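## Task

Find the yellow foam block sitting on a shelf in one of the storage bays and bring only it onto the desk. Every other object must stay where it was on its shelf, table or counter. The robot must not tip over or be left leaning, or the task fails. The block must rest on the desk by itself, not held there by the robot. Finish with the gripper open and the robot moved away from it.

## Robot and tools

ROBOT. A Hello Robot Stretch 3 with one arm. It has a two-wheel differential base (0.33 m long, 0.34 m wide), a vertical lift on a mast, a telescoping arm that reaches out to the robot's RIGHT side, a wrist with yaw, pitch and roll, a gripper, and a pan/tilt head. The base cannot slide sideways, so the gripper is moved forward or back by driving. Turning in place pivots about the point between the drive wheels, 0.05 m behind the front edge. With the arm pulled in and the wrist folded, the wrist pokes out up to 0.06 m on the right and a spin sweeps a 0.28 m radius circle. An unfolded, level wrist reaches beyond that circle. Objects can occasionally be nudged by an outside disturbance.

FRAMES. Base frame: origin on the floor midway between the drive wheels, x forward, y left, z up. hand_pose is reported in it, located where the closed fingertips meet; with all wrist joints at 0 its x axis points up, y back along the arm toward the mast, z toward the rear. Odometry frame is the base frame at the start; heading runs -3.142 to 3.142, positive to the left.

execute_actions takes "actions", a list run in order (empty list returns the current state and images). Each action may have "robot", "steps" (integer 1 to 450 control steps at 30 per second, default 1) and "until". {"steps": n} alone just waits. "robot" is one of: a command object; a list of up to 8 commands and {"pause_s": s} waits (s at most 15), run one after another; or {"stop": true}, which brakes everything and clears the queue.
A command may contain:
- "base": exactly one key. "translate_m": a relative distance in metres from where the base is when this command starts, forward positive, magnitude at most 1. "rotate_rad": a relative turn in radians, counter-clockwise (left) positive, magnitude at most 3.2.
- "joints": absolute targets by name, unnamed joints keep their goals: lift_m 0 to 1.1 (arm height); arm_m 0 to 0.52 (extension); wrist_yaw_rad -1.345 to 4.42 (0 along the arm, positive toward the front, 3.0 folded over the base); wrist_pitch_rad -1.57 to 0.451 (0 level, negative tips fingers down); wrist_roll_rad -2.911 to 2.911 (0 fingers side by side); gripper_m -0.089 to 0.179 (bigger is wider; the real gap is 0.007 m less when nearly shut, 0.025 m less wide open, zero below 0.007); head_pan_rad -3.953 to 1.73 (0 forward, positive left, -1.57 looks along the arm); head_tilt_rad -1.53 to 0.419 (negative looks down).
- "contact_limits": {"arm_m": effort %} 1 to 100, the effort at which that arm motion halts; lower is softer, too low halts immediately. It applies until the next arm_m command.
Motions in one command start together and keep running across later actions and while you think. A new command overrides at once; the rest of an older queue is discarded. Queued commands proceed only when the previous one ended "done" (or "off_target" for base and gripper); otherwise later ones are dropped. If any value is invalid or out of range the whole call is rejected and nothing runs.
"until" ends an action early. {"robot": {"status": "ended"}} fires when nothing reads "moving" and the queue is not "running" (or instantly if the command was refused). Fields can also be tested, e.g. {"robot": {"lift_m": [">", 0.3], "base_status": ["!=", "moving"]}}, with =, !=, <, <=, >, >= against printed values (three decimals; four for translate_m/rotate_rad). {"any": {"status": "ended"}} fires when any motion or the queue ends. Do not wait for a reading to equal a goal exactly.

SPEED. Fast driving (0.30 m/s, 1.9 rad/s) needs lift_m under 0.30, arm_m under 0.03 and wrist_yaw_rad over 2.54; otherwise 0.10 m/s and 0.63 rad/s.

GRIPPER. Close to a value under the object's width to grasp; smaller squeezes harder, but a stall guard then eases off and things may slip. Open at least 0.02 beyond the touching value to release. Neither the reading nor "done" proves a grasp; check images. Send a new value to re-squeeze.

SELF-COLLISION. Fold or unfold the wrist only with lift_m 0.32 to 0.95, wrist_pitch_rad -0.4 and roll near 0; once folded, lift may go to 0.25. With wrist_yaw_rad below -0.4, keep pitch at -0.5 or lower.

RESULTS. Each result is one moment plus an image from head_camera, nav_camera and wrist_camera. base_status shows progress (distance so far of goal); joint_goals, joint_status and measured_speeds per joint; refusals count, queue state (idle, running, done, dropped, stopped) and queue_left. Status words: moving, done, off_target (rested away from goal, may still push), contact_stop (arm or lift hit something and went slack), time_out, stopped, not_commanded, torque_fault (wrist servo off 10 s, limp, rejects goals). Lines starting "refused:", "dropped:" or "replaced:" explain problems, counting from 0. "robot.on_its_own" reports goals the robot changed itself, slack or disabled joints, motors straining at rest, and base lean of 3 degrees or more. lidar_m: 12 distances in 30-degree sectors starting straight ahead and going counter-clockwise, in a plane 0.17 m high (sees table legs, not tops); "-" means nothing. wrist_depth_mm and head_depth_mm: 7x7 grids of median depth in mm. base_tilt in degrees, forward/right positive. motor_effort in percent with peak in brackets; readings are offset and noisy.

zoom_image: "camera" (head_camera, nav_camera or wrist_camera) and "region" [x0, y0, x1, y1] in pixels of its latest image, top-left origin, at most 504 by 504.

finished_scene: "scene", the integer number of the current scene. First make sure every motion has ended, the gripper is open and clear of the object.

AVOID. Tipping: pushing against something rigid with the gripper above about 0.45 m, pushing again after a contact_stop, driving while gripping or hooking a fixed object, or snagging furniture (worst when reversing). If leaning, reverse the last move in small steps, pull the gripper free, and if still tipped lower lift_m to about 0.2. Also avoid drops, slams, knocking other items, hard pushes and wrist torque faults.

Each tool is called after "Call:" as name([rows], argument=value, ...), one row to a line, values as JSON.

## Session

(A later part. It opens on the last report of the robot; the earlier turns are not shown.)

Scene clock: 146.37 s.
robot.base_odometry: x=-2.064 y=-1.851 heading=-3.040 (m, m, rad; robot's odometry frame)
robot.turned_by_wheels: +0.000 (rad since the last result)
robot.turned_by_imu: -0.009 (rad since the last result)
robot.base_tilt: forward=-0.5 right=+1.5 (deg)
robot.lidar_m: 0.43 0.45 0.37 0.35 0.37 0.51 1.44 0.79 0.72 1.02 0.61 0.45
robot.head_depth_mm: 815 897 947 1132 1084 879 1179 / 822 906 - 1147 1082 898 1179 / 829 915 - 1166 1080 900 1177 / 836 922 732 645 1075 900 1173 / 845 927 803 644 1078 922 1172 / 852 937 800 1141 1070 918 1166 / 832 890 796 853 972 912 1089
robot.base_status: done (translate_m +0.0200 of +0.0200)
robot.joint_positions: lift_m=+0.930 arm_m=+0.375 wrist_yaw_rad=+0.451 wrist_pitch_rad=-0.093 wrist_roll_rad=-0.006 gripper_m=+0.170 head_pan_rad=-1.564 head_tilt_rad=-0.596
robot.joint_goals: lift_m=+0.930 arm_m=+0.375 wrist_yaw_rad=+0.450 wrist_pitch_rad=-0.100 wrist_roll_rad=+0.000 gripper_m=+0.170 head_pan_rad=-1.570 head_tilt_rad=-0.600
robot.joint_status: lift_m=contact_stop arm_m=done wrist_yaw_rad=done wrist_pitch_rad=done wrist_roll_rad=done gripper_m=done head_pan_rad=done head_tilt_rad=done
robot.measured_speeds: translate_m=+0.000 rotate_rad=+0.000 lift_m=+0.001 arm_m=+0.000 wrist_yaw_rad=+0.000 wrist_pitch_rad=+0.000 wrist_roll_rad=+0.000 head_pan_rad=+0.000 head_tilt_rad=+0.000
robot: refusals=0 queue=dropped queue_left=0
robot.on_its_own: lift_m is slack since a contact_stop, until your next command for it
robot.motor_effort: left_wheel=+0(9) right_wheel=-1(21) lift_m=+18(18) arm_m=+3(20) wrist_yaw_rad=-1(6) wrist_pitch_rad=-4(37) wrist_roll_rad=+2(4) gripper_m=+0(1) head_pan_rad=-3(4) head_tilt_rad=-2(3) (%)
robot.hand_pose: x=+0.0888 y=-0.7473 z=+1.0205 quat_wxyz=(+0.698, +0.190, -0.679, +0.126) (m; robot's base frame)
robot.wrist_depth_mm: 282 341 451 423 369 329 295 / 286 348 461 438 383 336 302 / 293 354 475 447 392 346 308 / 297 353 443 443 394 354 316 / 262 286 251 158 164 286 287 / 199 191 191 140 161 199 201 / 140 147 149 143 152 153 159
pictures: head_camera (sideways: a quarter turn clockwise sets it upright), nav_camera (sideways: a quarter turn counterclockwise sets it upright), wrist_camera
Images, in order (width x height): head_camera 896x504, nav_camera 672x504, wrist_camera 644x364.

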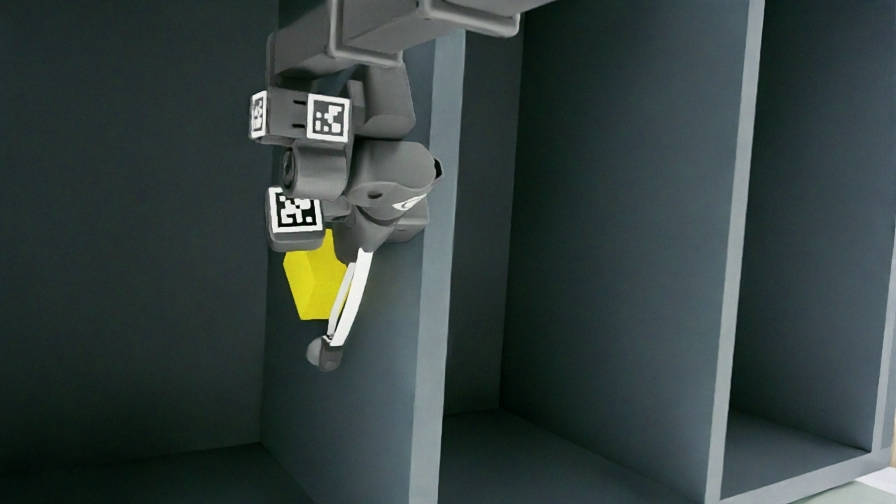

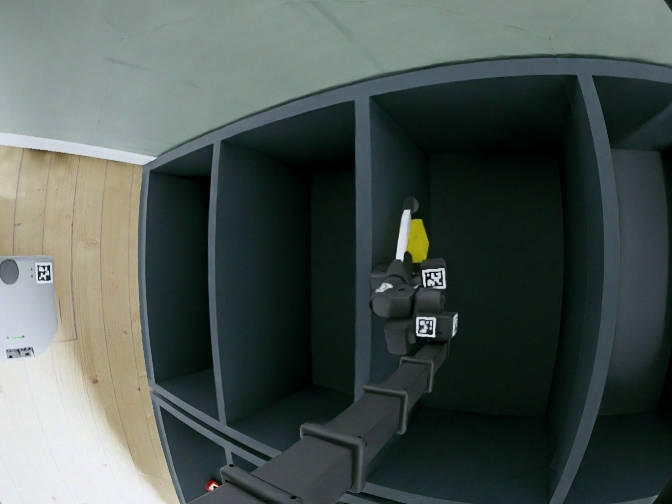

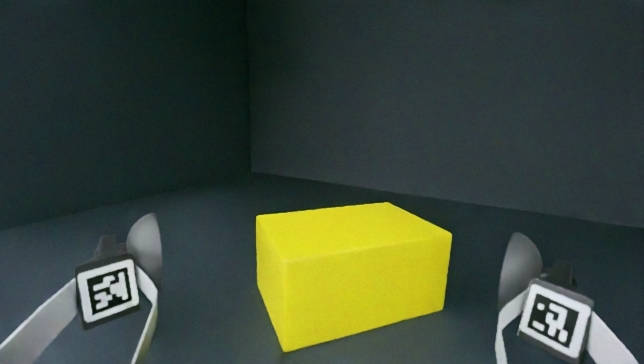

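Call:
execute_actions([
  {"robot":[{"joints":{"lift_m":0.96,"wrist_pitch_rad":-0.23}},{"joints":{"arm_m":0.405}},{"joints":{"gripper_m":0.04}},{"joints":{"lift_m":1.0}}],"steps":450,"until":{"robot":{"status":"ended"}}},
])

Scene clock: 157.90 s.
robot.base_odometry: x=-2.064 y=-1.851 heading=-3.040 (m, m, rad; robot's odometry frame)
robot.turned_by_wheels: +0.000 (rad since the last result)
robot.turned_by_imu: -0.001 (rad since the last result)
robot.base_tilt: forward=-0.4 right=+1.5 (deg)
robot.lidar_m: 0.43 0.45 0.37 0.35 0.37 0.51 1.44 0.79 0.73 1.02 0.61 0.45
robot.head_depth_mm: 815 870 768 650 1089 881 1179 / 821 - 724 651 1075 903 1174 / 831 888 702 648 1082 896 1177 / 836 908 717 645 1075 896 1173 / 841 930 757 645 1072 920 1172 / 850 939 800 1138 1068 920 1168 / 833 888 797 853 971 916 1086
robot.base_status: done (translate_m +0.0200 of +0.0200)
robot.joint_positions: lift_m=+1.000 arm_m=+0.405 wrist_yaw_rad=+0.451 wrist_pitch_rad=-0.248 wrist_roll_rad=-0.004 gripper_m=+0.044 head_pan_rad=-1.564 head_tilt_rad=-0.596
robot.joint_goals: lift_m=+1.000 arm_m=+0.405 wrist_yaw_rad=+0.450 wrist_pitch_rad=-0.230 wrist_roll_rad=+0.000 gripper_m=+0.043 head_pan_rad=-1.570 head_tilt_rad=-0.600
robot.joint_status: lift_m=done arm_m=done wrist_yaw_rad=done wrist_pitch_rad=done wrist_roll_rad=done gripper_m=done head_pan_rad=done head_tilt_rad=done
robot.measured_speeds: translate_m=+0.000 rotate_rad=+0.000 lift_m=+0.000 arm_m=+0.000 wrist_yaw_rad=+0.000 wrist_pitch_rad=+0.000 wrist_roll_rad=+0.000 head_pan_rad=+0.000 head_tilt_rad=+0.000
robot: refusals=0 queue=done queue_left=0
robot.motor_effort: left_wheel=+0(0) right_wheel=-1(2) lift_m=+21(22) arm_m=+3(3) wrist_yaw_rad=-1(1) wrist_pitch_rad=+11(15) wrist_roll_rad=+2(5) gripper_m=-23(96) head_pan_rad=-3(3) head_tilt_rad=-2(3) (%)
robot.hand_pose: x=+0.0843 y=-0.7679 z=+1.0524 quat_wxyz=(+0.705, +0.242, -0.662, +0.072) (m; robot's base frame)
robot.wrist_depth_mm: 279 334 421 383 332 296 265 / 285 347 445 399 349 309 275 / 293 355 466 422 367 324 288 / 300 356 417 418 374 339 300 / 290 296 143 140 142 304 299 / 231 236 120 130 144 236 238 / 192 190 178 143 186 186 194
pictures: head_camera (sideways: a quarter turn clockwise sets it upright), nav_camera (sideways: a quarter turn counterclockwise sets it upright), wrist_camera
Images, in order (width x height): head_camera 896x504, nav_camera 672x504, wrist_camera 644x364.

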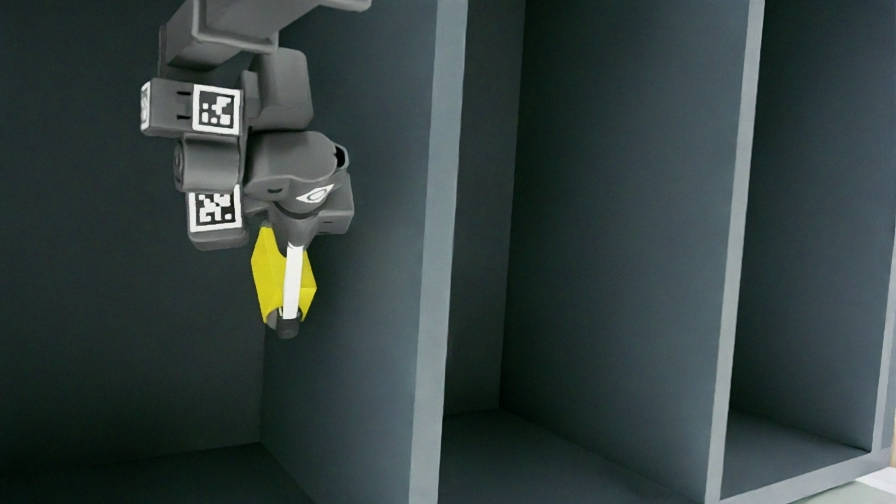

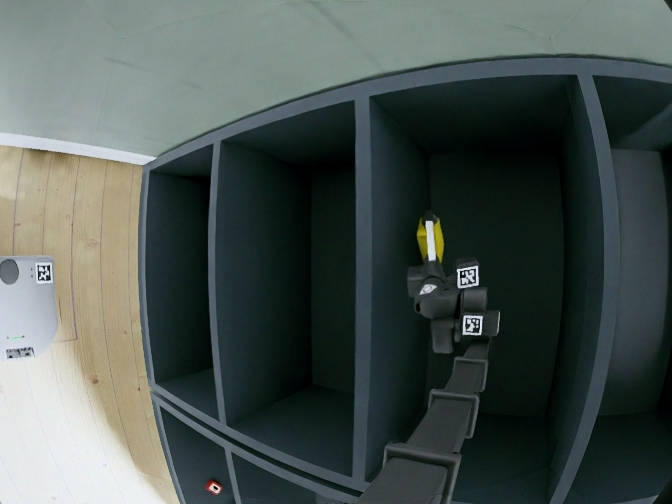

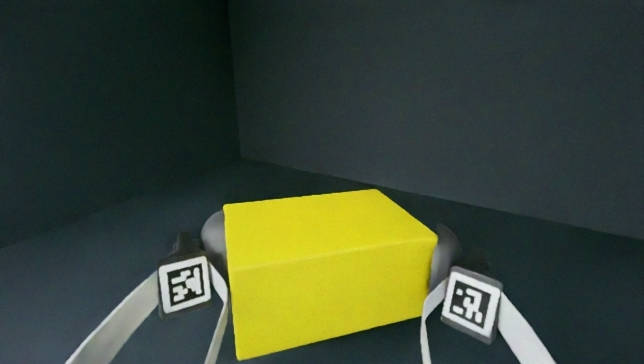

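Call:
execute_actions([
  {"robot":[{"joints":{"arm_m":0.0,"head_pan_rad":-3.14}},{"joints":{"lift_m":0.9,"wrist_pitch_rad":-0.4,"wrist_yaw_rad":1.0}},{"joints":{"wrist_yaw_rad":2.62,"lift_m":0.29},"base":{"translate_m":-0.4}},{"base":{"translate_m":-1.0}},{"base":{"translate_m":-0.7}},{"base":{"rotate_rad":3.14},"joints":{"head_pan_rad":-0.8}}],"steps":450,"until":{"robot":{"status":"ended"}}},
  {"steps":450,"until":{"robot":{"status":"ended"}}},
])

Scene clock: 194.80 s.
robot.base_odometry: x=+0.025 y=-1.637 heading=+0.100 (m, m, rad; robot's odometry frame)
robot.turned_by_wheels: +3.140 (rad since the last result)
robot.turned_by_imu: +3.144 (rad since the last result)
robot.base_tilt: forward=-0.4 right=+1.5 (deg)
robot.lidar_m: 1.25 1.29 1.74 2.38 0.95 0.85 1.59 0.76 0.92 1.90 1.28 1.04
robot.head_depth_mm: 1956 1656 1056 2221 1854 1490 1257 / 1726 1640 923 1504 1841 1494 1250 / 1565 1633 916 2115 1772 1482 1250 / 1432 1485 918 1982 1772 1444 1251 / 1311 1393 1037 1652 1716 1479 1244 / 1213 1292 1417 1591 1714 1474 1244 / 1124 1213 1323 1449 1591 1480 1244
robot.base_status: done (rotate_rad +3.1399 of +3.1400)
robot.joint_positions: lift_m=+0.290 arm_m=+0.003 wrist_yaw_rad=+2.619 wrist_pitch_rad=-0.417 wrist_roll_rad=-0.003 gripper_m=+0.054 head_pan_rad=-0.807 head_tilt_rad=-0.596
robot.joint_goals: lift_m=+0.290 arm_m=+0.000 wrist_yaw_rad=+2.620 wrist_pitch_rad=-0.400 wrist_roll_rad=+0.000 gripper_m=+0.053 head_pan_rad=-0.800 head_tilt_rad=-0.600
robot.joint_status: lift_m=done arm_m=done wrist_yaw_rad=done wrist_pitch_rad=done wrist_roll_rad=done gripper_m=done head_pan_rad=done head_tilt_rad=done
robot.measured_speeds: translate_m=+0.000 rotate_rad=+0.000 lift_m=+0.000 arm_m=+0.000 wrist_yaw_rad=+0.000 wrist_pitch_rad=+0.000 wrist_roll_rad=+0.000 head_pan_rad=+0.000 head_tilt_rad=+0.000
robot: refusals=0 queue=done queue_left=0
robot.on_its_own: gripper_m is held at +0.053, not at your +0.040, by its stall guard, which is not easing now
robot.motor_effort: left_wheel=-3(9) right_wheel=+3(11) lift_m=+17(21) arm_m=-5(5) wrist_yaw_rad=+1(1) wrist_pitch_rad=+10(11) wrist_roll_rad=+2(2) gripper_m=-20(23) head_pan_rad=+4(49) head_tilt_rad=-3(1) (%)
robot.hand_pose: x=+0.0909 y=+0.0465 z=+0.3030 quat_wxyz=(+0.321, +0.705, -0.037, +0.632) (m; robot's base frame)
robot.wrist_depth_mm: - - - - - - 928 / - - - - - - 957 / - - - - - - 948 / 799 786 809 792 789 791 781 / 630 634 143 140 143 621 627 / 544 532 121 130 144 520 520 / - - 129 143 439 433 447
pictures: head_camera (sideways: a quarter turn clockwise sets it upright), nav_camera (sideways: a quarter turn counterclockwise sets it upright), wrist_camera
Images, in order (width x height): head_camera 896x504, nav_camera 672x504, wrist_camera 644x364.

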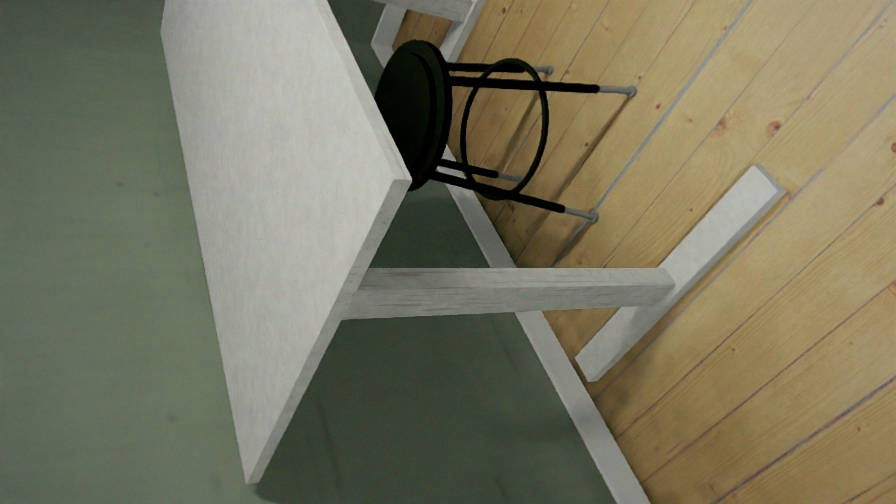

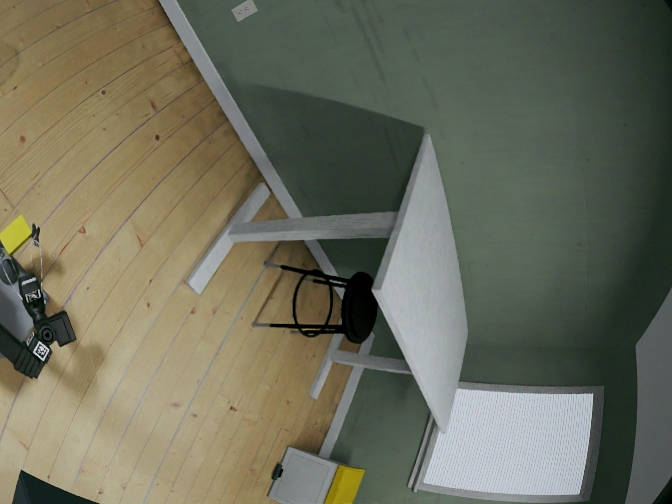

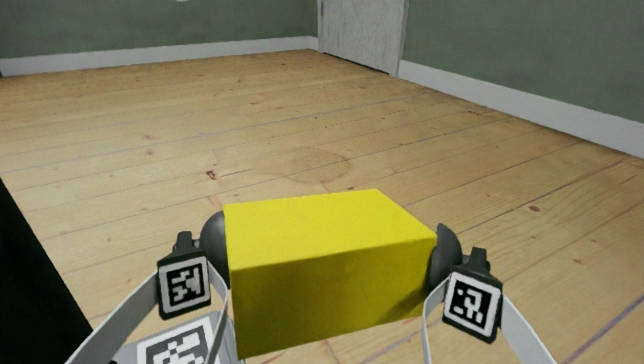

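Call:
execute_actions([
  {"robot":[{"base":{"translate_m":0.75},"joints":{"head_pan_rad":-1.57}},{"joints":{"lift_m":0.93}},{"joints":{"wrist_yaw_rad":0.0}},{"joints":{"arm_m":0.35,"wrist_pitch_rad":-0.23}}],"steps":450,"until":{"robot":{"status":"ended"}}},
  {"steps":450,"until":{"robot":{"status":"ended"}}},
])

Scene clock: 216.47 s.
robot.base_odometry: x=+0.772 y=-1.563 heading=+0.100 (m, m, rad; robot's odometry frame)
robot.turned_by_wheels: +0.000 (rad since the last result)
robot.turned_by_imu: -0.003 (rad since the last result)
robot.base_tilt: forward=-0.4 right=+1.5 (deg)
robot.lidar_m: 0.50 0.52 0.70 1.77 2.39 1.52 1.53 1.45 2.01 0.65 0.73 0.53
robot.head_depth_mm: 1950 2132 2272 615 1824 1486 1251 / 1963 1657 - 607 1837 1497 1224 / 1974 1642 1050 613 1769 1480 1208 / 1991 1633 915 666 1656 1400 1187 / 2016 1614 909 666 878 1407 1186 / 1693 1518 906 661 1755 1487 1206 / 1230 1250 906 662 1353 1361 1212
robot.base_status: done (translate_m +0.7500 of +0.7500)
robot.joint_positions: lift_m=+0.930 arm_m=+0.350 wrist_yaw_rad=+0.001 wrist_pitch_rad=-0.254 wrist_roll_rad=-0.003 gripper_m=+0.054 head_pan_rad=-1.563 head_tilt_rad=-0.596
robot.joint_goals: lift_m=+0.930 arm_m=+0.350 wrist_yaw_rad=+0.000 wrist_pitch_rad=-0.230 wrist_roll_rad=+0.000 gripper_m=+0.053 head_pan_rad=-1.570 head_tilt_rad=-0.600
robot.joint_status: lift_m=done arm_m=done wrist_yaw_rad=done wrist_pitch_rad=done wrist_roll_rad=done gripper_m=done head_pan_rad=done head_tilt_rad=done
robot.measured_speeds: translate_m=+0.000 rotate_rad=+0.000 lift_m=+0.000 arm_m=+0.000 wrist_yaw_rad=+0.000 wrist_pitch_rad=+0.000 wrist_roll_rad=+0.000 head_pan_rad=+0.000 head_tilt_rad=+0.000
robot: refusals=0 queue=done queue_left=0
robot.on_its_own: gripper_m is held at +0.053, not at your +0.040, by its stall guard, which is not easing now
robot.motor_effort: left_wheel=-3(8) right_wheel=+2(8) lift_m=+21(21) arm_m=+3(3) wrist_yaw_rad=+0(1) wrist_pitch_rad=+14(14) wrist_roll_rad=+1(1) gripper_m=-20(20) head_pan_rad=-5(46) head_tilt_rad=-1(3) (%)
robot.hand_pose: x=-0.0213 y=-0.7366 z=+0.9809 quat_wxyz=(+0.703, +0.090, -0.700, -0.089) (m; robot's base frame)
robot.wrist_depth_mm: 605 868 - - - - - / 602 870 - - - - - / 540 543 547 555 556 - - / 331 332 335 337 341 343 - / 238 240 143 140 143 246 247 / 187 191 121 130 145 191 192 / 153 154 144 143 154 151 157
pictures: head_camera (sideways: a quarter turn clockwise sets it upright), nav_camera (sideways: a quarter turn counterclockwise sets it upright), wrist_camera
Images, in order (width x height): head_camera 896x504, nav_camera 672x504, wrist_camera 644x364.

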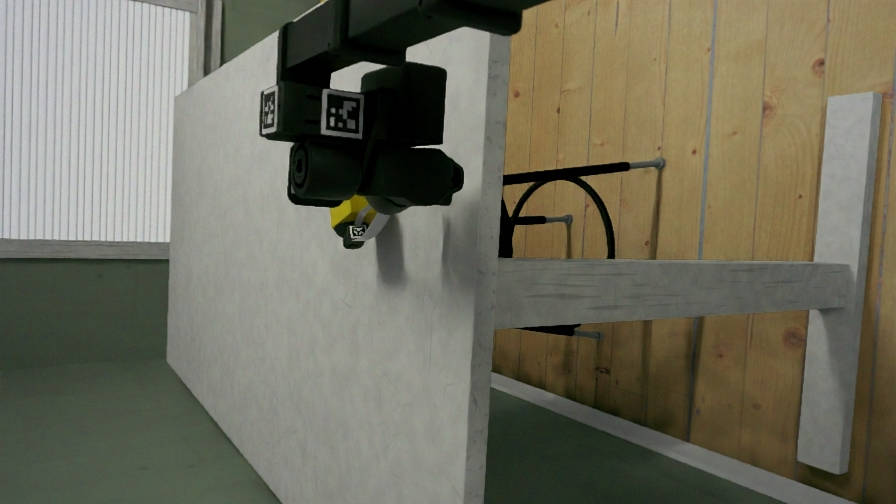

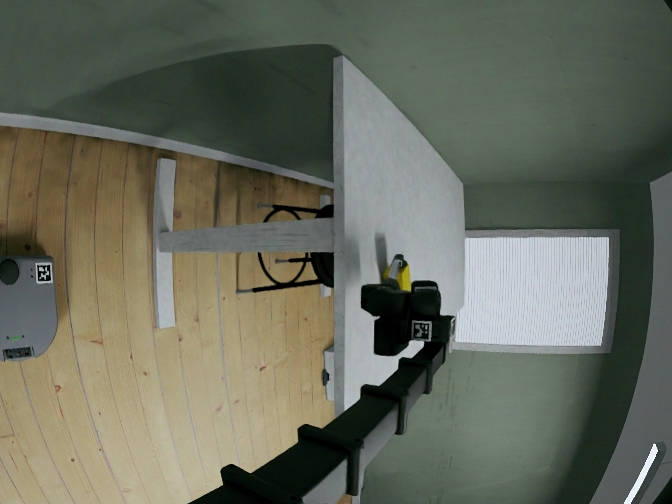

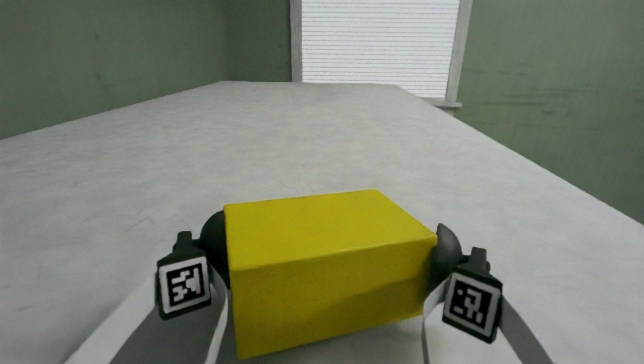

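Call:
execute_actions([
  {"robot":{"joints":{"lift_m":0.92}},"steps":60,"until":{"robot":{"status":"ended"}}},
  {"robot":[{"joints":{"gripper_m":0.15}},{"joints":{"lift_m":0.99}},{"joints":{"arm_m":0.0}}],"steps":450,"until":{"robot":{"status":"ended"}}},
])

Scene clock: 230.43 s.
robot.base_odometry: x=+0.772 y=-1.563 heading=+0.100 (m, m, rad; robot's odometry frame)
robot.turned_by_wheels: +0.000 (rad since the last result)
robot.turned_by_imu: -0.001 (rad since the last result)
robot.base_tilt: forward=-0.5 right=+1.5 (deg)
robot.lidar_m: 0.50 0.52 0.70 1.76 2.39 1.51 1.53 1.45 2.01 0.65 0.72 0.52
robot.head_depth_mm: 1956 2167 928 669 - - - / 1971 1662 923 701 - - - / 1993 1636 917 700 - - - / 2006 1628 913 666 1753 1377 1187 / 2003 1618 912 665 1660 1404 1190 / 1705 1513 904 661 1753 1474 1213 / 1225 1254 903 661 1353 1364 1217
robot.base_status: done (translate_m +0.7500 of +0.7500)
robot.joint_positions: lift_m=+0.990 arm_m=+0.003 wrist_yaw_rad=+0.001 wrist_pitch_rad=-0.249 wrist_roll_rad=-0.003 gripper_m=+0.150 head_pan_rad=-1.563 head_tilt_rad=-0.596
robot.joint_goals: lift_m=+0.990 arm_m=+0.000 wrist_yaw_rad=+0.000 wrist_pitch_rad=-0.230 wrist_roll_rad=+0.000 gripper_m=+0.150 head_pan_rad=-1.570 head_tilt_rad=-0.600
robot.joint_status: lift_m=done arm_m=done wrist_yaw_rad=done wrist_pitch_rad=done wrist_roll_rad=done gripper_m=done head_pan_rad=done head_tilt_rad=done
robot.measured_speeds: translate_m=+0.000 rotate_rad=+0.000 lift_m=+0.000 arm_m=+0.000 wrist_yaw_rad=+0.000 wrist_pitch_rad=+0.000 wrist_roll_rad=+0.000 head_pan_rad=+0.000 head_tilt_rad=+0.000
robot: refusals=0 queue=done queue_left=0
robot.motor_effort: left_wheel=-3(3) right_wheel=+2(2) lift_m=+21(23) arm_m=-5(4) wrist_yaw_rad=+0(0) wrist_pitch_rad=+11(14) wrist_roll_rad=+1(1) gripper_m=+0(82) head_pan_rad=-4(4) head_tilt_rad=-2(3) (%)
robot.hand_pose: x=-0.0213 y=-0.3903 z=+1.0420 quat_wxyz=(+0.703, +0.089, -0.700, -0.088) (m; robot's base frame)
robot.wrist_depth_mm: 599 872 - - - - - / 608 864 - - - - - / 608 771 821 841 848 - - / 494 495 500 471 509 - - / 355 378 358 361 364 368 - / 596 - 512 - - - - / 573 890 - - - - -
pictures: head_camera (sideways: a quarter turn clockwise sets it upright), nav_camera (sideways: a quarter turn counterclockwise sets it upright), wrist_camera
Images, in order (width x height): head_camera 896x504, nav_camera 672x504, wrist_camera 644x364.

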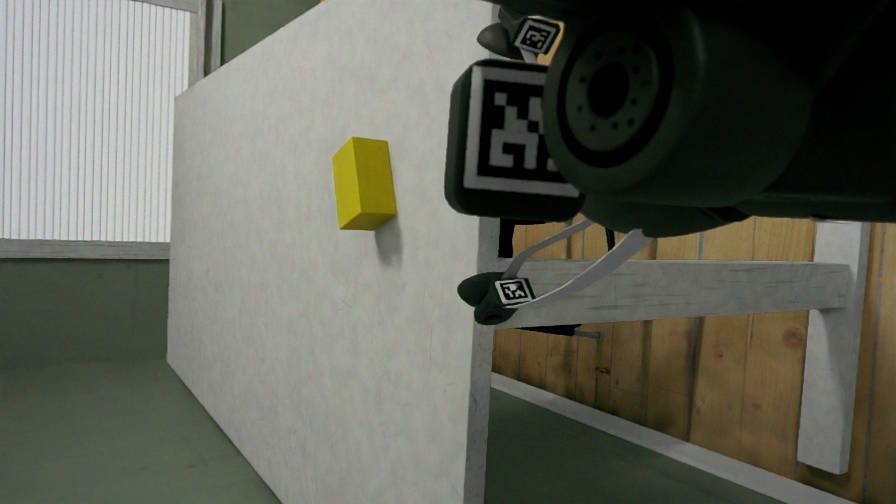

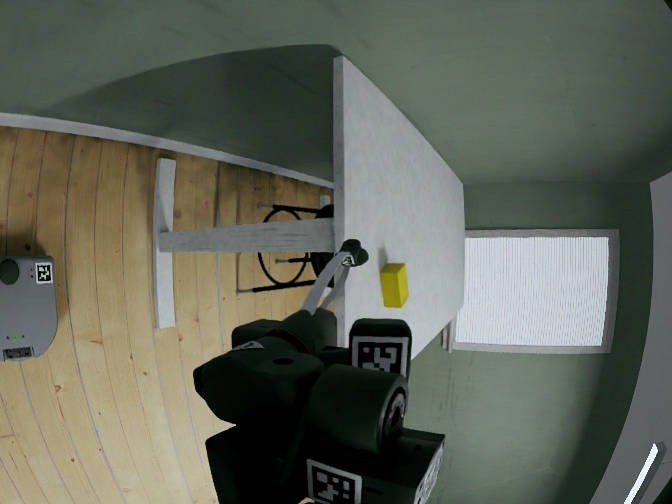

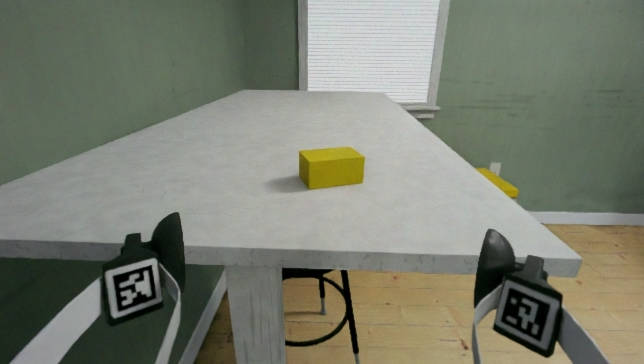

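Call:
finished_scene(scene=1)

The scene is finished: the task was done.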